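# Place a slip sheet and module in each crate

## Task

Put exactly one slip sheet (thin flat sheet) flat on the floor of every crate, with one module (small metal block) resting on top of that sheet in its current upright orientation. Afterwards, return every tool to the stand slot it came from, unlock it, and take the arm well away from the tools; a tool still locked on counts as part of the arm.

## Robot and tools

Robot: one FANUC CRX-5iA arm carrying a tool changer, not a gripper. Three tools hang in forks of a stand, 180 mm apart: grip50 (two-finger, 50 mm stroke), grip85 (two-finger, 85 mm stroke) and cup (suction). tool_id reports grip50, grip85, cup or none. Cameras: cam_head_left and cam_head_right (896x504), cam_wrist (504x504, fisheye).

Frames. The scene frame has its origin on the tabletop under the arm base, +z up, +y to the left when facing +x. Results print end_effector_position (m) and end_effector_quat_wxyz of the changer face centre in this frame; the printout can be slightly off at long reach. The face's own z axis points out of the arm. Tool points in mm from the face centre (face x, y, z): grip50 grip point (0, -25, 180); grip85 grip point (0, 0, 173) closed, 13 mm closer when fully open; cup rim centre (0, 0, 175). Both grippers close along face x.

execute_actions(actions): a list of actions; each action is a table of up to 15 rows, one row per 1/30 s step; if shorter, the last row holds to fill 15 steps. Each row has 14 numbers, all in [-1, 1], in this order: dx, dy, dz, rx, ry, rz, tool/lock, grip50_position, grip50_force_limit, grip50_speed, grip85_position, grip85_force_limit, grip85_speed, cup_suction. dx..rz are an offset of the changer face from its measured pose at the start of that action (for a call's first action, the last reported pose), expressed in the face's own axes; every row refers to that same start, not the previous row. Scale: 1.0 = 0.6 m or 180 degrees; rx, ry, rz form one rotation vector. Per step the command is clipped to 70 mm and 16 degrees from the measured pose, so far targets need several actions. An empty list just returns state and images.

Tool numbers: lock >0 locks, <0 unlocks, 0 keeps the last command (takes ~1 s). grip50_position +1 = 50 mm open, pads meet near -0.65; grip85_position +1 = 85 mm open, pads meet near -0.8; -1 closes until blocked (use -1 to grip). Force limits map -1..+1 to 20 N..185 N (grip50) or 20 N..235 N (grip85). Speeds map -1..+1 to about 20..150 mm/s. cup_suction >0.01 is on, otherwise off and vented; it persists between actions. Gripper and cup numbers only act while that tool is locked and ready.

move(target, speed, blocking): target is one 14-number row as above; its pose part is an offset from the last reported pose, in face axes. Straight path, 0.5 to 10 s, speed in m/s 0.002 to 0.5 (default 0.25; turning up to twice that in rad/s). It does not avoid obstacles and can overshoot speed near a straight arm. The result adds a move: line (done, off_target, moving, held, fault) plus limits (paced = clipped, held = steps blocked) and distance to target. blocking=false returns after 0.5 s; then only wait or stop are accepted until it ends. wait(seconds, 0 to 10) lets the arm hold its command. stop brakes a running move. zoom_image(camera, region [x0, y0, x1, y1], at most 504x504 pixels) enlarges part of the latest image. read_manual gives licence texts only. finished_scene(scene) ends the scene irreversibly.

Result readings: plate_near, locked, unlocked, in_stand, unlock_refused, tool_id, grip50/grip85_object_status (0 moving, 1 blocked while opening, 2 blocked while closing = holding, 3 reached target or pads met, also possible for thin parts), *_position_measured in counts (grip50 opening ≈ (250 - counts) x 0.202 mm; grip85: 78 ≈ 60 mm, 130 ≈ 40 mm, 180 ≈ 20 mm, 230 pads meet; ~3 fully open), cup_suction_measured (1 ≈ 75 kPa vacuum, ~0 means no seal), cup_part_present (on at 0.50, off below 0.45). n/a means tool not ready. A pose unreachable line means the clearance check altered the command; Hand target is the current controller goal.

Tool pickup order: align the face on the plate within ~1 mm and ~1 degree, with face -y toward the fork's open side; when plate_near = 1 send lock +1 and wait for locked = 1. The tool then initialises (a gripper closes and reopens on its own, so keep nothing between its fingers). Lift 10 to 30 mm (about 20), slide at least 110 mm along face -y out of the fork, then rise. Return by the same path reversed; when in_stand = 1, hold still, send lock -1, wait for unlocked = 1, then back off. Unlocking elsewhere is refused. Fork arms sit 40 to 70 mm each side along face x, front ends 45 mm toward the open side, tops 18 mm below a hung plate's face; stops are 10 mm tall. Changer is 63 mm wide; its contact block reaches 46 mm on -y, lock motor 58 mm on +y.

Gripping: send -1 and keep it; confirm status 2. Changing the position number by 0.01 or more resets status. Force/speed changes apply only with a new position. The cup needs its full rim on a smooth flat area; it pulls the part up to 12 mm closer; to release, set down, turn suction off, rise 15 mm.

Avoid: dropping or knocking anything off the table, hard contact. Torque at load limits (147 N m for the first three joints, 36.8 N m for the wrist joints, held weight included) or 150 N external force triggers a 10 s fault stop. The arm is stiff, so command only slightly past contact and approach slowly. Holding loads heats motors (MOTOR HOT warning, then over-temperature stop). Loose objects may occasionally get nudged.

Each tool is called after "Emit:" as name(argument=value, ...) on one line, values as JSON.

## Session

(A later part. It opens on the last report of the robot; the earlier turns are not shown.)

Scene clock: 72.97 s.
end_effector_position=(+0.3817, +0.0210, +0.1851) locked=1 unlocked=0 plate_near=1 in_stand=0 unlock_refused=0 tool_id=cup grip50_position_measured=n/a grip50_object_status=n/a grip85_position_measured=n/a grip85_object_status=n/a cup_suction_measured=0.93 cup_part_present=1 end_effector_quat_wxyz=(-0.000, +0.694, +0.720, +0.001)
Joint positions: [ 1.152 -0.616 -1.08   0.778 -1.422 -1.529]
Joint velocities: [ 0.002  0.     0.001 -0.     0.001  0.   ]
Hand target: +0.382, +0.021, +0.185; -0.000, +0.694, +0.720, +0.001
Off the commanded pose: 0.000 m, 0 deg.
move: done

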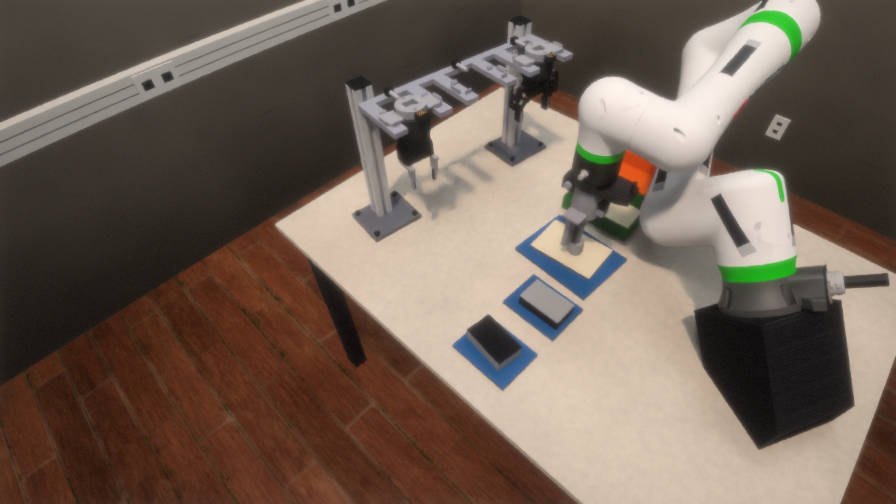

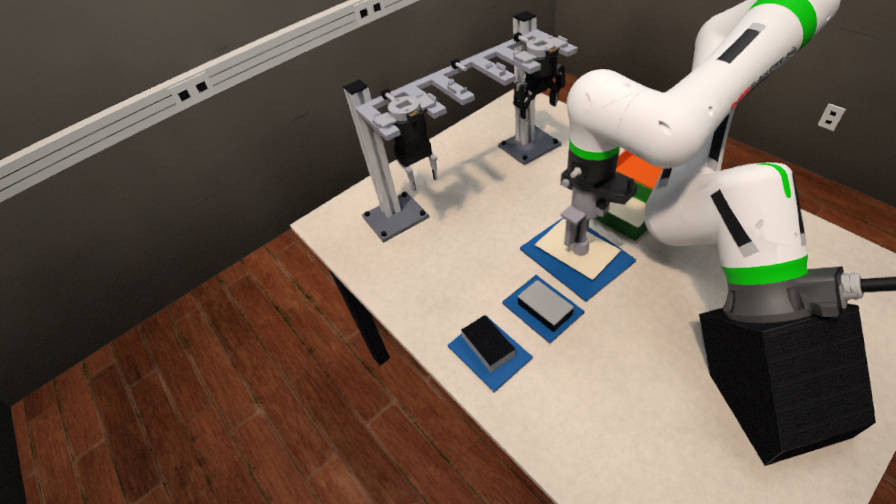

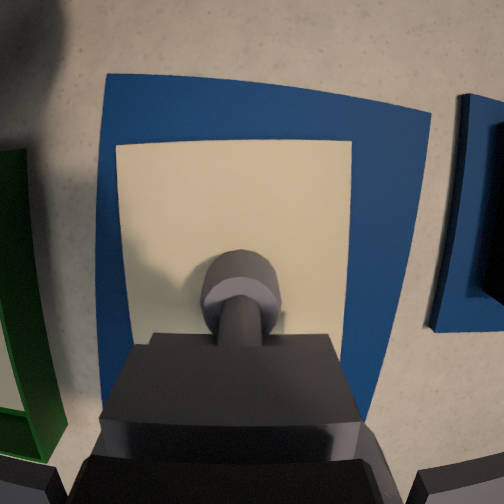

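Emit:
move(target=[0,0.145,-0.07,0,0,0,0,1,0,0,1,0,0,1], speed=0.12)

Emit:
move(target=[-0.417,0,0,0,0,0,0,1,0,0,1,0,0,1], speed=0.15)

Emit:
move(target=[-0.127,-0.124,0,0,0,0,0,1,0,0,1,0,0,1], speed=0.08)

Scene clock: 77.23 s.
end_effector_position=(+0.4686, +0.0239, +0.2271) locked=1 unlocked=0 plate_near=1 in_stand=0 unlock_refused=0 tool_id=cup grip50_position_measured=n/a grip50_object_status=n/a grip85_position_measured=n/a grip85_object_status=n/a cup_suction_measured=0.95 cup_part_present=1 end_effector_quat_wxyz=(-0.000, +0.694, +0.720, +0.001)
Joint positions: [ 1.002 -0.491 -0.833  0.808 -1.411 -1.342]
Joint velocities: [ 0.001 -0.     0.    -0.     0.004 -0.001]
Hand target: +0.469, +0.024, +0.227; -0.000, +0.694, +0.720, +0.001
Off the commanded pose: 0.000 m, 0 deg.
move: done

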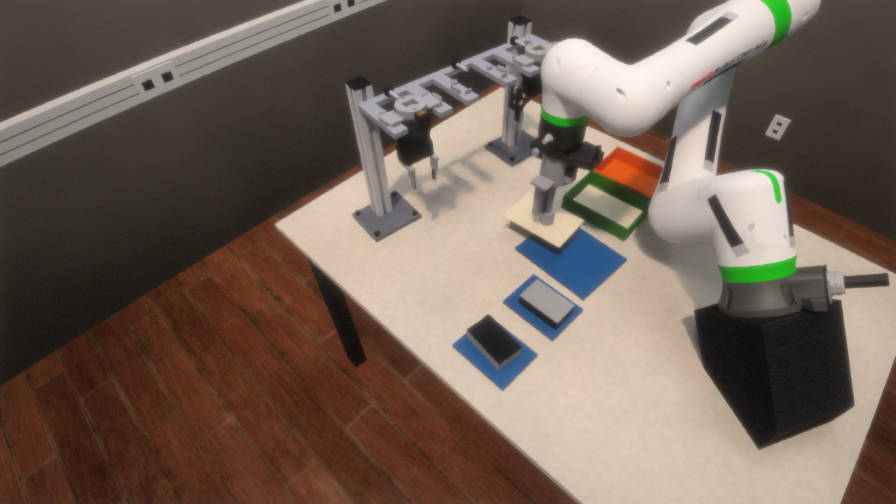

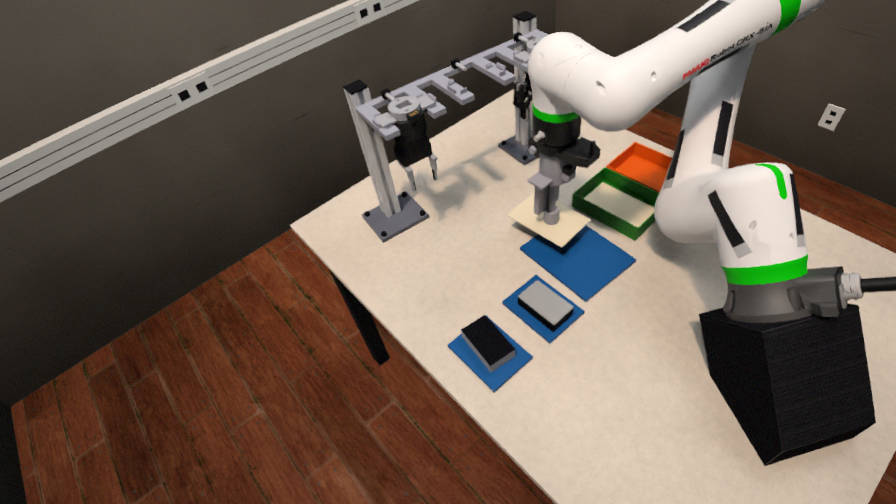

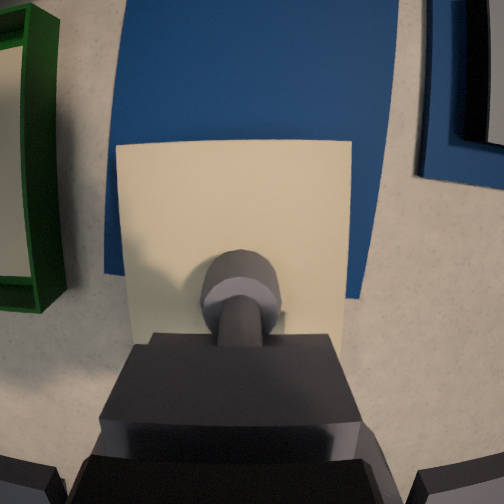

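Scene clock: 79.37 s.
end_effector_position=(+0.4778, -0.2262, +0.2267) locked=1 unlocked=0 plate_near=1 in_stand=0 unlock_refused=0 tool_id=cup grip50_position_measured=n/a grip50_object_status=n/a grip85_position_measured=n/a grip85_object_status=n/a cup_suction_measured=0.95 cup_part_present=1 end_effector_quat_wxyz=(-0.000, +0.694, +0.720, +0.000)
Joint positions: [ 0.263 -0.817 -0.726  0.671 -1.207 -0.488]
Joint velocities: [-0.001 -0.     0.001 -0.001  0.     0.002]
Hand target: +0.478, -0.226, +0.227; -0.000, +0.694, +0.720, +0.000
Off the commanded pose: 0.000 m, 0 deg.
move: done

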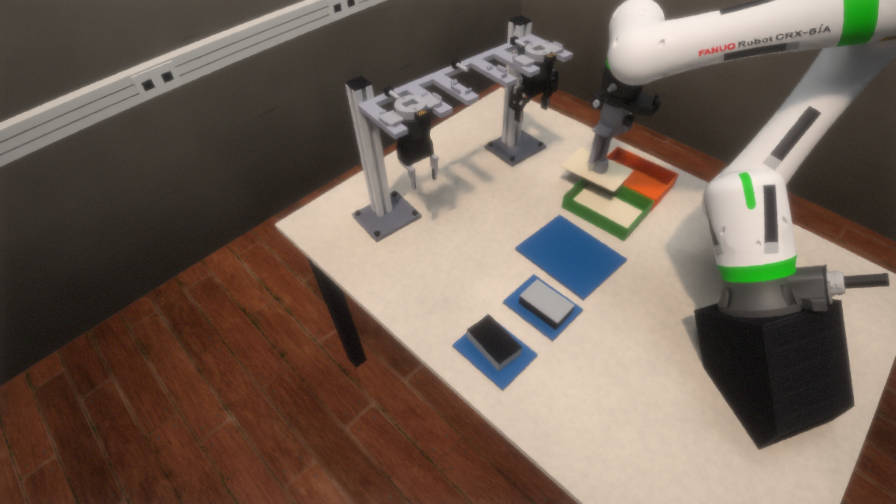

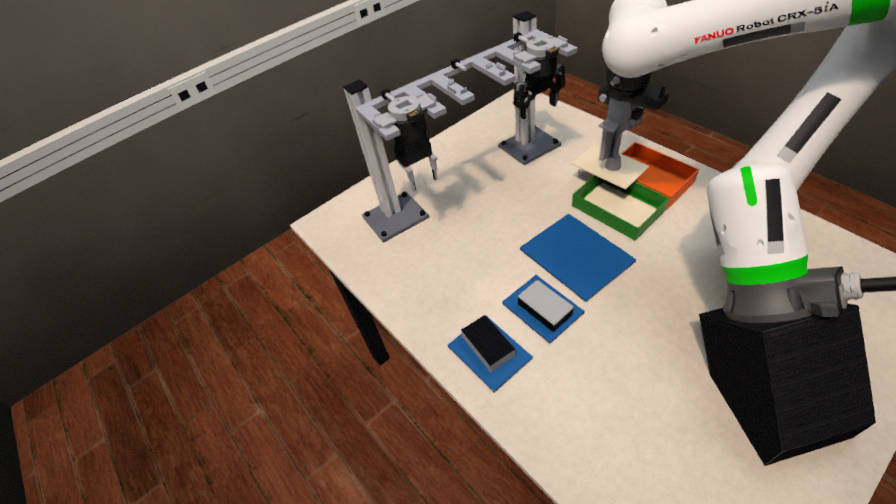

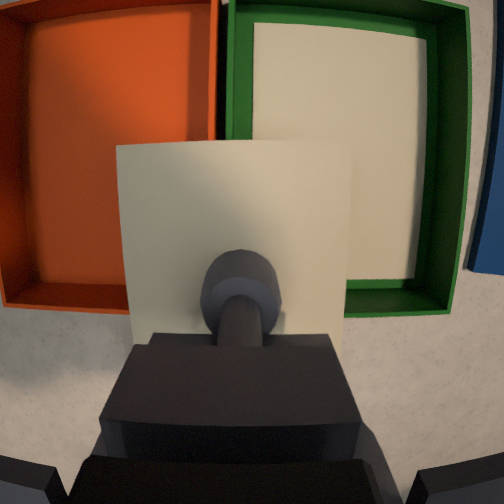

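Scene clock: 81.03 s.
end_effector_position=(+0.4065, -0.3048, +0.2266) locked=1 unlocked=0 plate_near=1 in_stand=0 unlock_refused=0 tool_id=cup grip50_position_measured=n/a grip50_object_status=n/a grip85_position_measured=n/a grip85_object_status=n/a cup_suction_measured=0.95 cup_part_present=1 end_effector_quat_wxyz=(-0.000, +0.694, +0.720, +0.000)
Joint positions: [-0.207 -0.897 -0.711  0.387 -1.049  0.01 ]
Joint velocities: [-0.005  0.001  0.002 -0.004 -0.001  0.004]
Hand target: +0.406, -0.305, +0.227; -0.000, +0.694, +0.720, +0.000
Off the commanded pose: 0.000 m, 0 deg.
move: done

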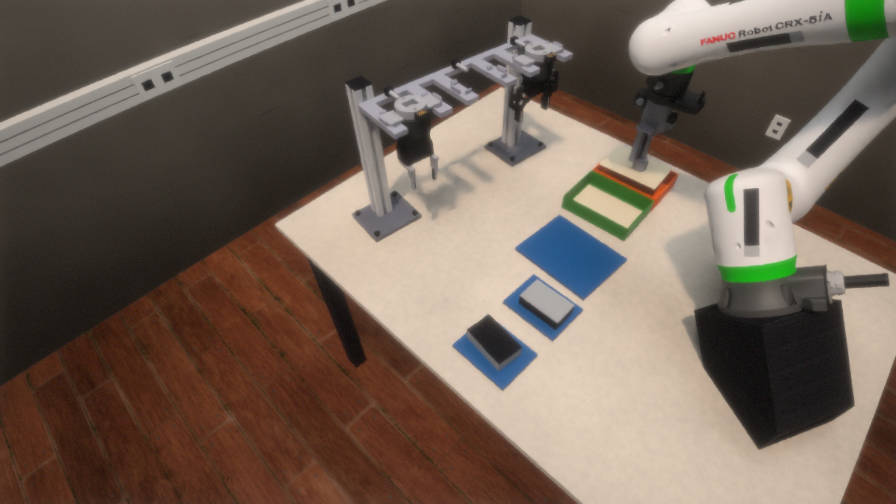

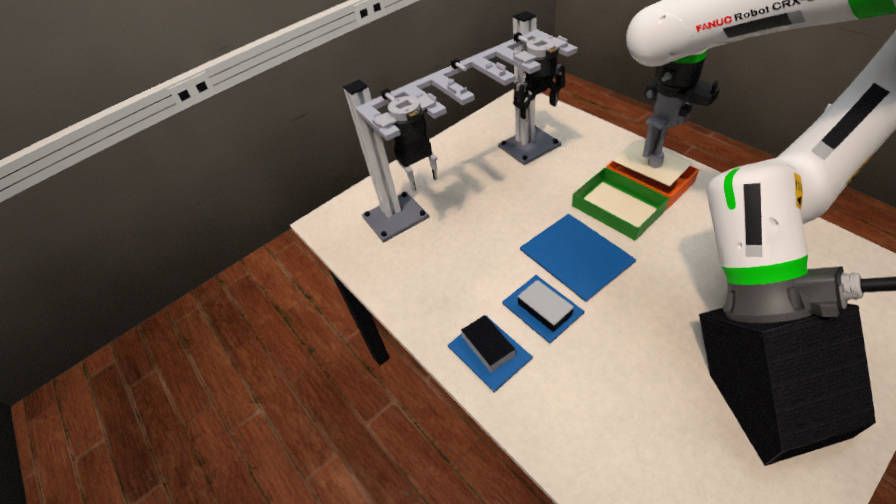

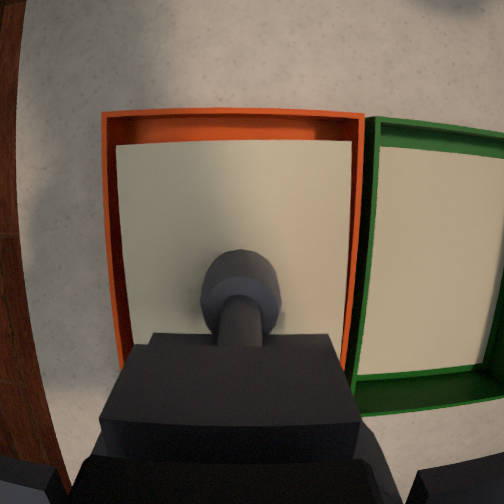

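Emit:
move(target=[-0.001,0.003,0.086,0,0,0,0,1,0,0,1,0,0,1], speed=0.04)

Emit:
execute_actions(actions=[[[0,0,0,0,0,0,0,1,0,0,1,0,0,0]],[[0,0,0,0,0,0,0,1,0,0,1,0,0,0]]])

Emit:
move(target=[0,0,-0.09,0,0,0,0,1,0,0,1,0,0,0], speed=0.08)

Emit:
move(target=[0.14,0.14,-0.01,0,0,0,0,1,0,0,1,0,0,0], speed=0.12)

Emit:
move(target=[0.35,0.02,-0.03,0,0,0,0,1,0,0,1,0,0,0], speed=0.2)

Emit:
move(target=[0.345,-0.13,-0.07,0,0,0.035,0,1,0,0,1,0,0,0])

Scene clock: 88.70 s.
end_effector_position=(+0.4085, -0.3051, +0.1750) locked=1 unlocked=0 plate_near=1 in_stand=0 unlock_refused=0 tool_id=cup grip50_position_measured=n/a grip50_object_status=n/a grip85_position_measured=n/a grip85_object_status=n/a cup_suction_measured=0.95 cup_part_present=1 end_effector_quat_wxyz=(-0.000, +0.693, +0.721, +0.000)
Joint positions: [-0.317 -0.774 -0.746  0.343 -0.863  0.067]
Joint velocities: [-0.     0.    -0.     0.    -0.     0.001]
Hand target: +0.409, -0.305, +0.175; -0.000, +0.693, +0.721, +0.000
Off the commanded pose: 0.000 m, 0 deg.
move: done

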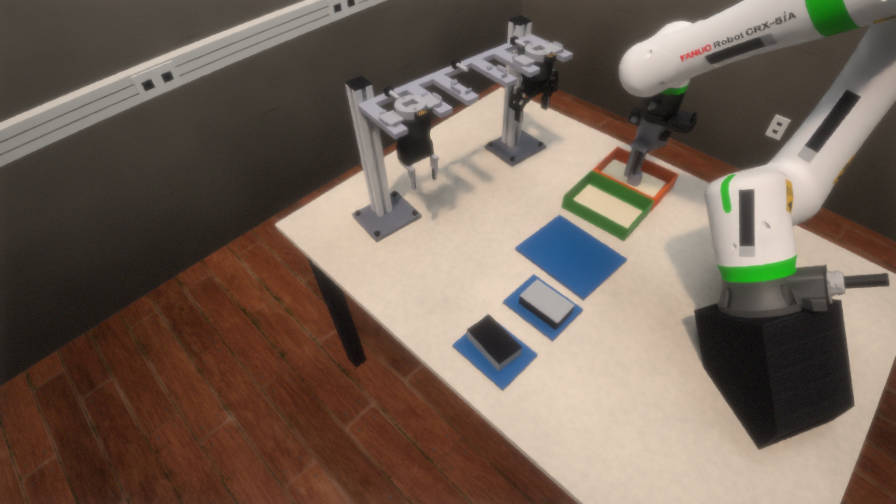

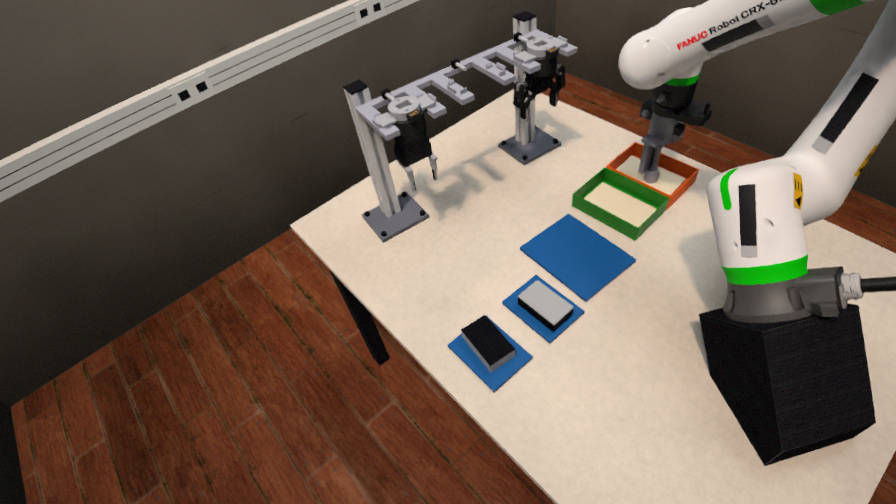

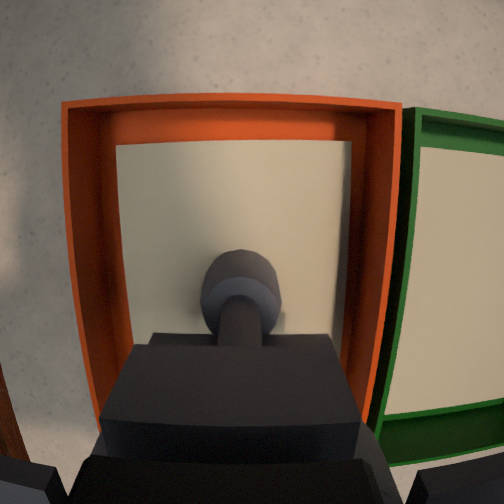

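Scene clock: 89.70 s.
end_effector_position=(+0.4085, -0.3051, +0.1750) locked=1 unlocked=0 plate_near=1 in_stand=0 unlock_refused=0 tool_id=cup grip50_position_measured=n/a grip50_object_status=n/a grip85_position_measured=n/a grip85_object_status=n/a cup_suction_measured=0.01 cup_part_present=0 end_effector_quat_wxyz=(-0.000, +0.693, +0.721, +0.000)
Joint positions: [-0.317 -0.774 -0.746  0.343 -0.863  0.067]
Joint velocities: [-0.    -0.    -0.    -0.     0.    -0.001]
Hand target: +0.409, -0.305, +0.175; -0.000, +0.693, +0.721, +0.000
Off the commanded pose: 0.000 m, 0 deg.

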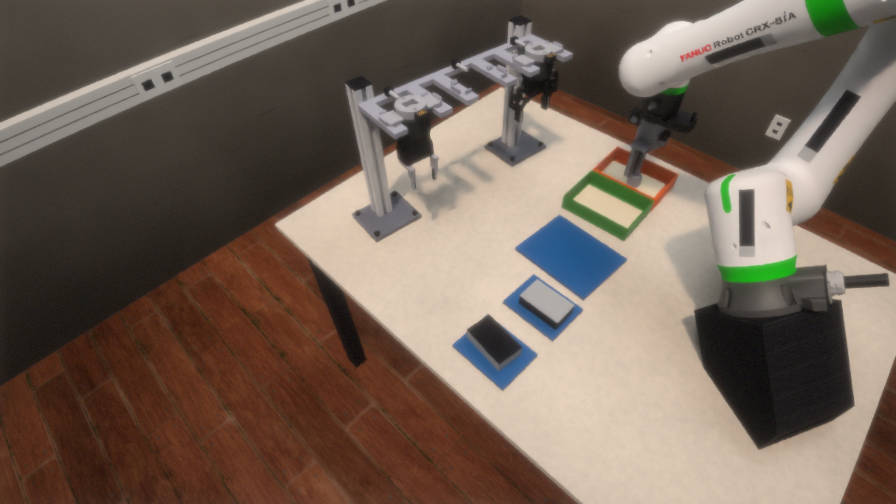

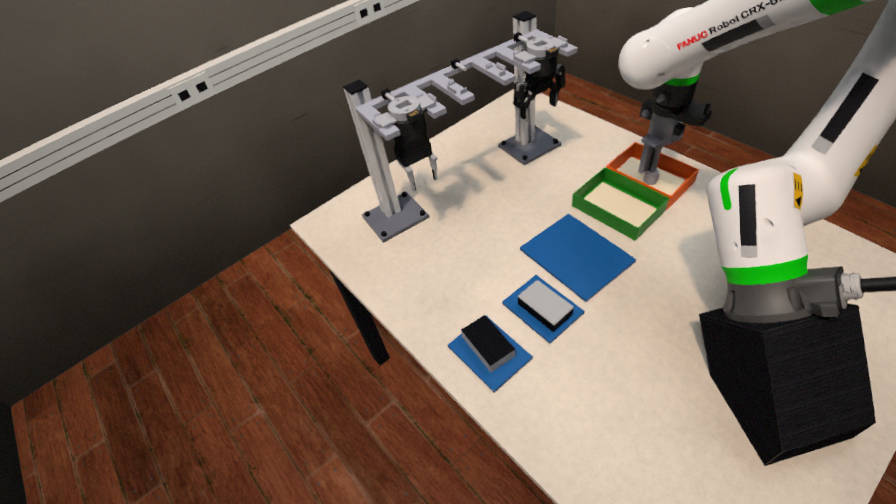

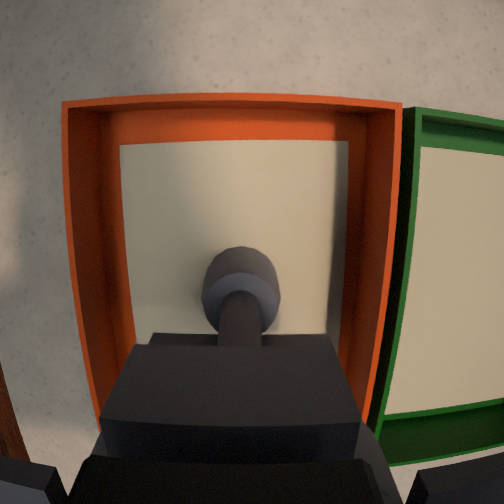

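Scene clock: 90.70 s.
end_effector_position=(+0.4083, -0.3054, +0.2290) locked=1 unlocked=0 plate_near=1 in_stand=0 unlock_refused=0 tool_id=cup grip50_position_measured=n/a grip50_object_status=n/a grip85_position_measured=n/a grip85_object_status=n/a cup_suction_measured=0.01 cup_part_present=0 end_effector_quat_wxyz=(-0.000, +0.694, +0.720, +0.000)
Joint positions: [-0.202 -0.896 -0.704  0.389 -1.057  0.008]
Joint velocities: [ 0.    -0.    -0.003  0.    -0.001 -0.001]
Hand target: +0.408, -0.305, +0.229; -0.000, +0.694, +0.720, +0.000
Off the commanded pose: 0.000 m, 0 deg.
move: done

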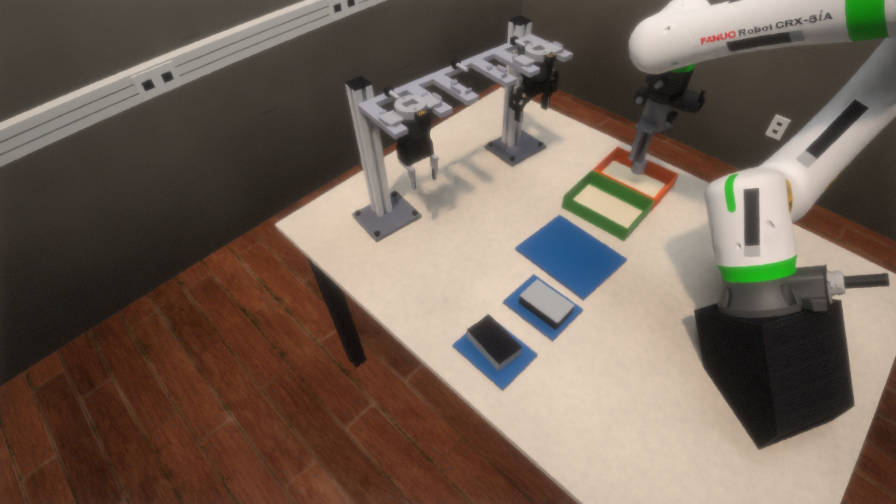

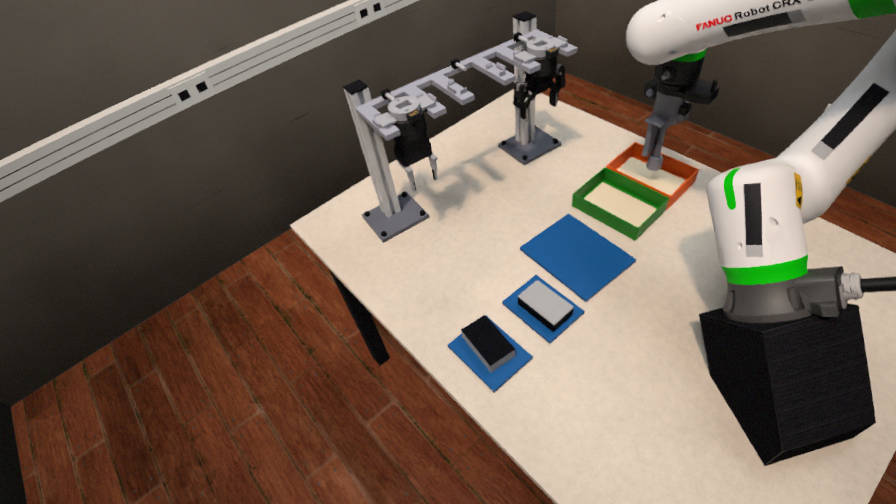

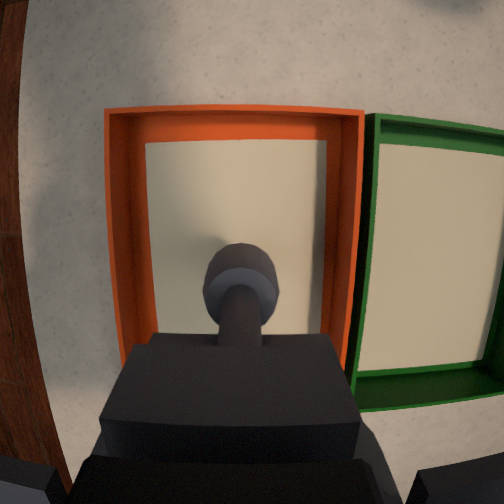

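Scene clock: 92.07 s.
end_effector_position=(+0.4890, -0.2186, +0.2351) locked=1 unlocked=0 plate_near=1 in_stand=0 unlock_refused=0 tool_id=cup grip50_position_measured=n/a grip50_object_status=n/a grip85_position_measured=n/a grip85_object_status=n/a cup_suction_measured=0.01 cup_part_present=0 end_effector_quat_wxyz=(-0.000, +0.694, +0.720, +0.000)
Joint positions: [ 0.319 -0.801 -0.702  0.69  -1.248 -0.529]
Joint velocities: [-0.     0.     0.     0.001  0.    -0.001]
Hand target: +0.489, -0.219, +0.235; -0.000, +0.694, +0.720, +0.000
Off the commanded pose: 0.000 m, 0 deg.
move: done

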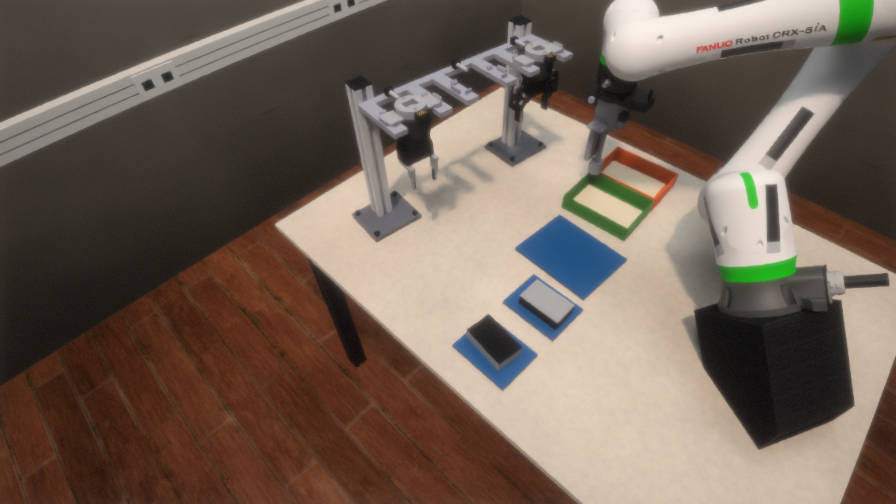

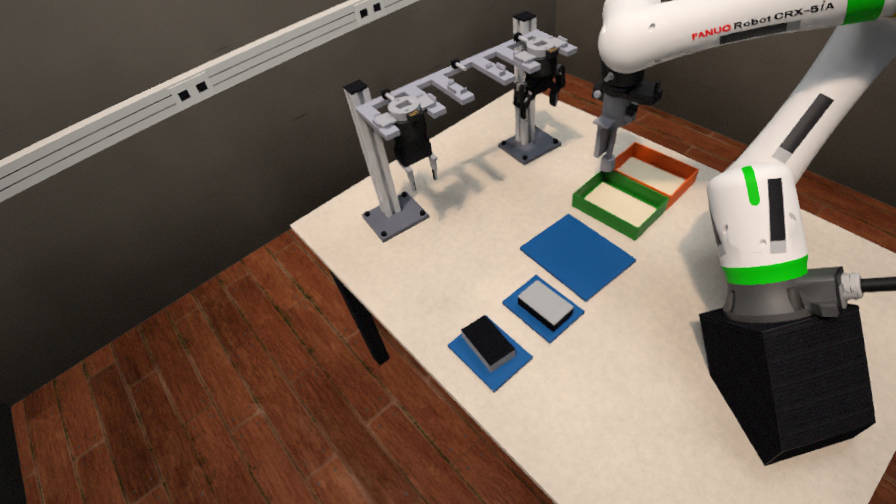

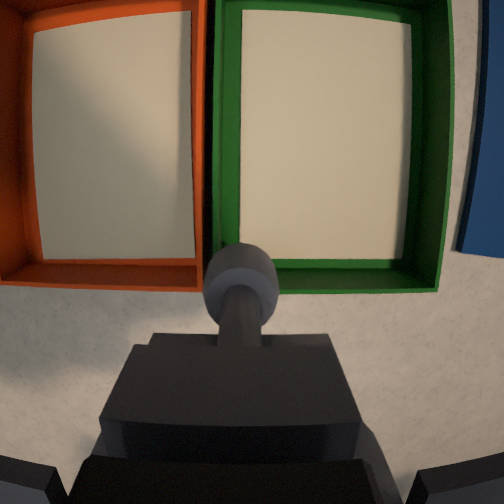

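Scene clock: 93.53 s.
end_effector_position=(+0.4932, -0.0084, +0.2535) locked=1 unlocked=0 plate_near=1 in_stand=0 unlock_refused=0 tool_id=cup grip50_position_measured=n/a grip50_object_status=n/a grip85_position_measured=n/a grip85_object_status=n/a cup_suction_measured=0.01 cup_part_present=0 end_effector_quat_wxyz=(-0.000, +0.694, +0.720, +0.001)
Joint positions: [ 0.982 -0.542 -0.756  0.801 -1.486 -1.236]
Joint velocities: [ 0.001  0.001 -0.     0.     0.001  0.   ]
Hand target: +0.493, -0.008, +0.253; -0.000, +0.694, +0.720, +0.001
Off the commanded pose: 0.000 m, 0 deg.
move: done

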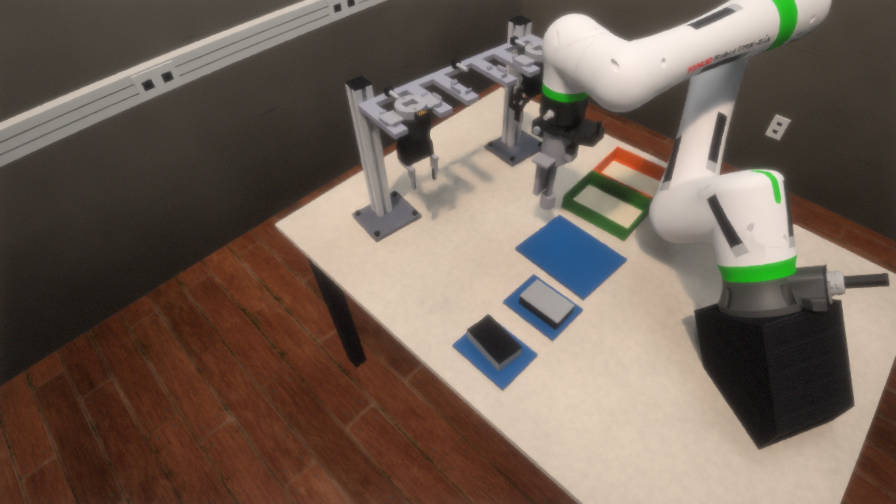

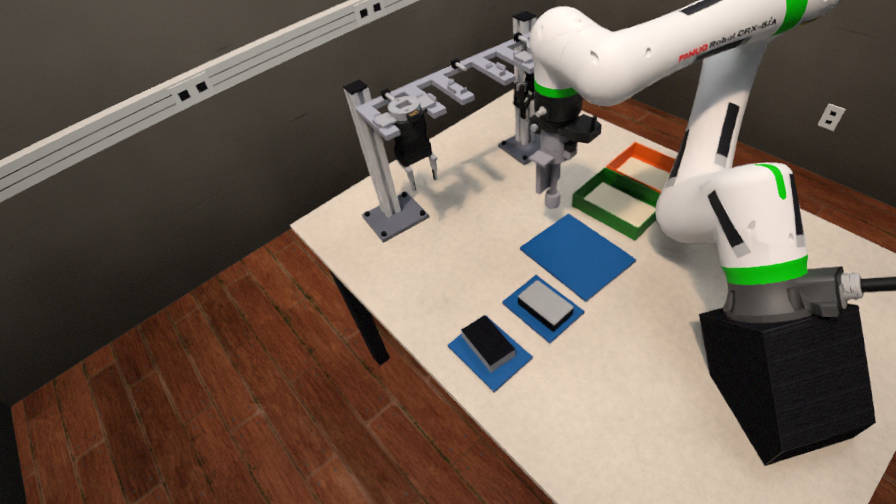

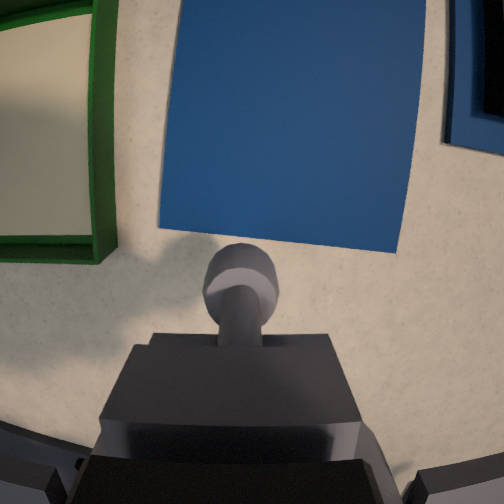

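Scene clock: 94.90 s.
end_effector_position=(+0.4073, +0.1957, +0.2963) locked=1 unlocked=0 plate_near=1 in_stand=0 unlock_refused=0 tool_id=cup grip50_position_measured=n/a grip50_object_status=n/a grip85_position_measured=n/a grip85_object_status=n/a cup_suction_measured=0.01 cup_part_present=0 end_effector_quat_wxyz=(-0.000, +0.733, +0.681, +0.002)
Joint positions: [ 1.379 -0.108 -0.654  0.691 -1.495 -1.841]
Joint velocities: [-0.002  0.001  0.     0.001 -0.001 -0.   ]
Hand target: +0.407, +0.196, +0.296; -0.000, +0.733, +0.681, +0.002
Off the commanded pose: 0.001 m, 0 deg.
move: done

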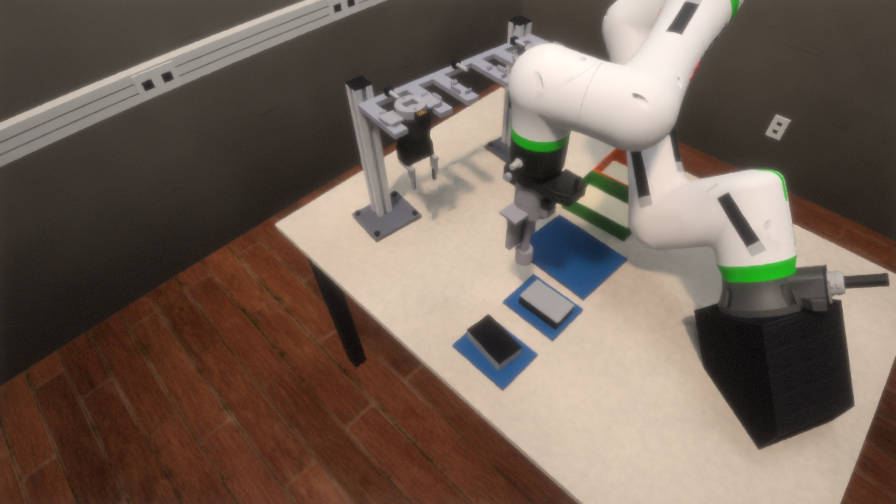

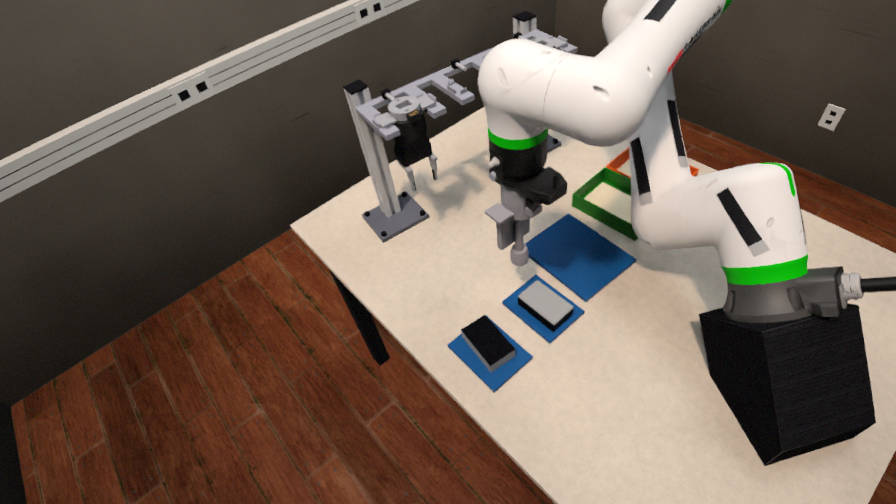

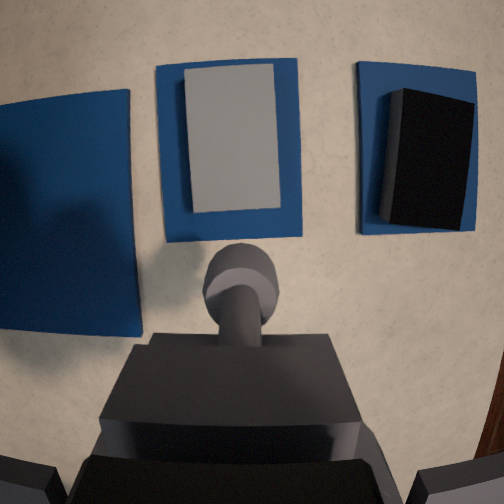

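Emit:
move(target=[-0.011,-0.135,0.105,0.0009,-0.0009,-0.018,0,1,0,0,1,0,0,1], speed=0.15)

Emit:
move(target=[0,0,0.028,0,0,0,0,1,0,0,1,0,0,1], speed=0.025)

Scene clock: 99.10 s.
end_effector_position=(+0.3260, +0.1954, +0.2333) locked=1 unlocked=0 plate_near=1 in_stand=0 unlock_refused=0 tool_id=cup grip50_position_measured=n/a grip50_object_status=n/a grip85_position_measured=n/a grip85_object_status=n/a cup_suction_measured=0.01 cup_part_present=0 end_effector_quat_wxyz=(-0.001, +0.713, +0.701, -0.000)
Joint positions: [ 1.45  -0.083 -0.871  0.673 -1.343 -1.982]
Joint velocities: [ 0.002  0.    -0.     0.002 -0.001 -0.   ]
Hand target: +0.326, +0.195, +0.233; -0.001, +0.713, +0.701, +0.000
Off the commanded pose: 0.000 m, 0 deg.
move: done

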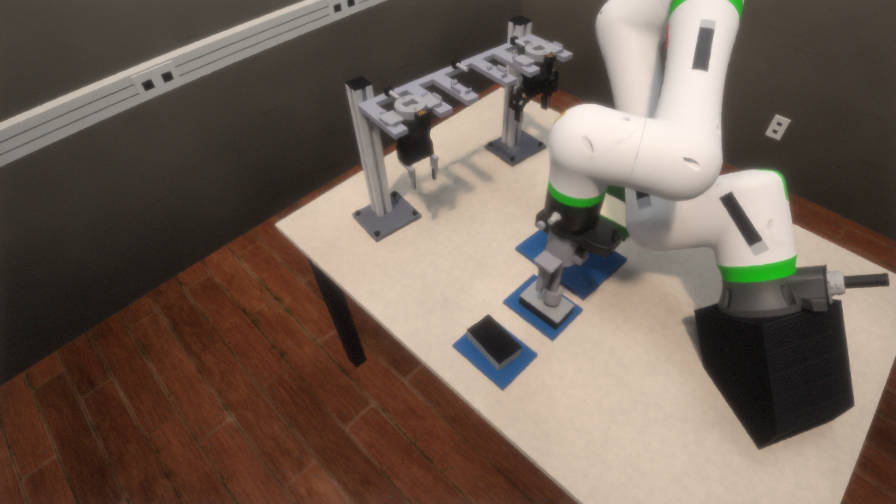

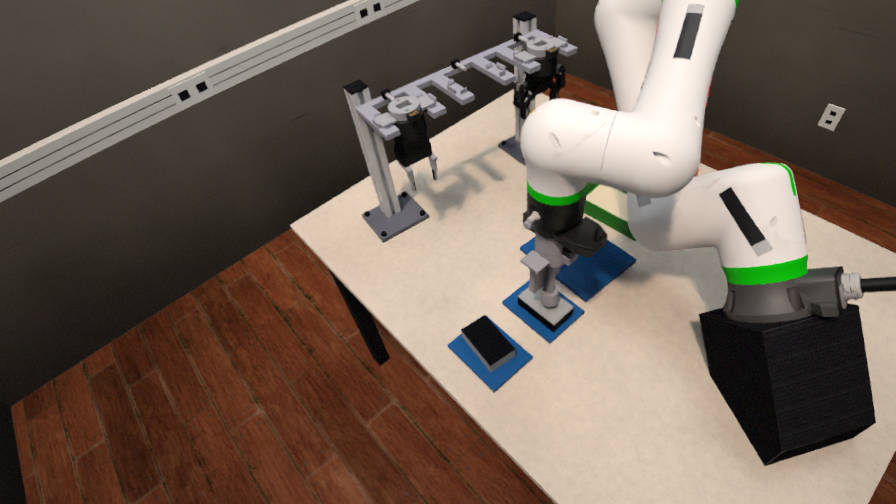

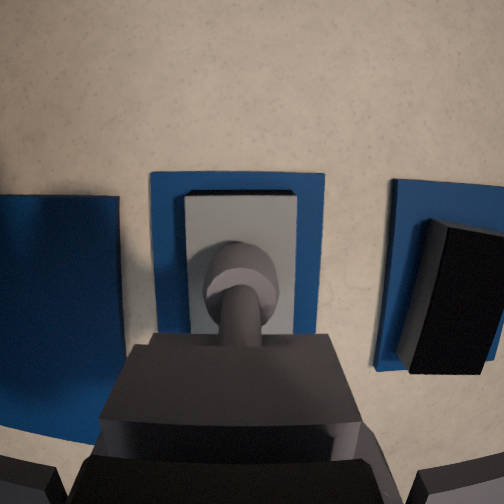

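Scene clock: 100.00 s.
end_effector_position=(+0.3260, +0.1955, +0.2166) locked=1 unlocked=0 plate_near=1 in_stand=0 unlock_refused=0 tool_id=cup grip50_position_measured=n/a grip50_object_status=n/a grip85_position_measured=n/a grip85_object_status=n/a cup_suction_measured=0.84 cup_part_present=1 end_effector_quat_wxyz=(-0.001, +0.713, +0.701, +0.000)
Joint positions: [ 1.411 -0.069 -0.897  0.703 -1.295 -1.987]
Joint velocities: [ 0.001 -0.     0.    -0.     0.001  0.001]
Hand target: +0.326, +0.195, +0.217; -0.001, +0.713, +0.701, +0.000
Off the commanded pose: 0.000 m, 0 deg.
move: done

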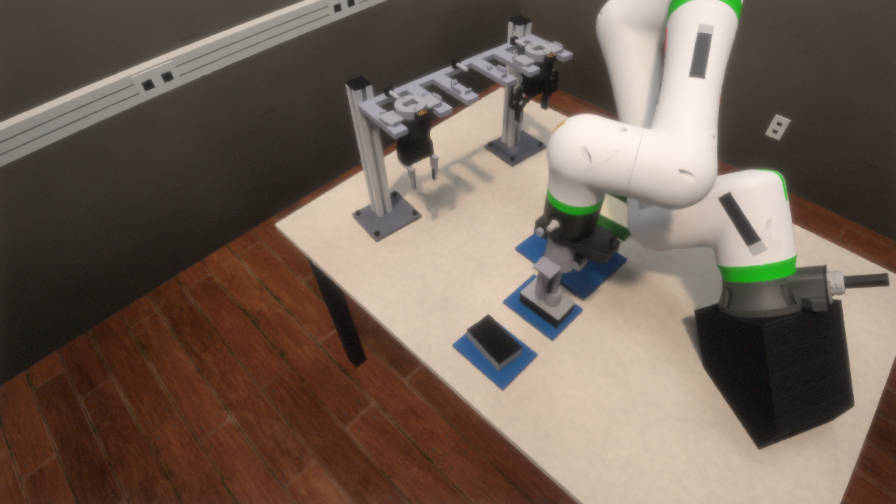

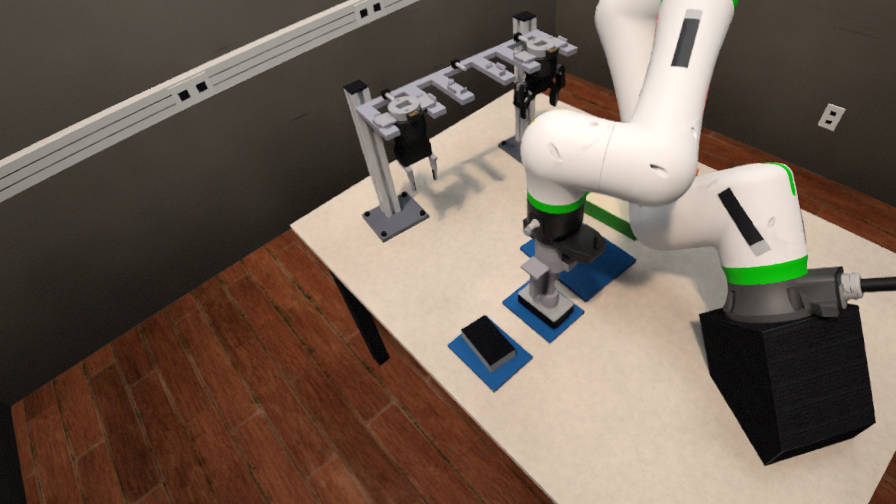

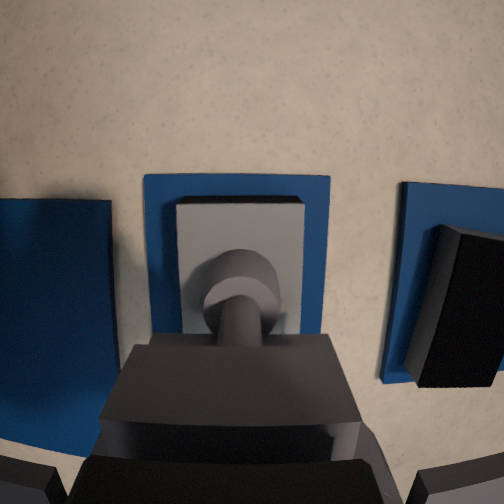

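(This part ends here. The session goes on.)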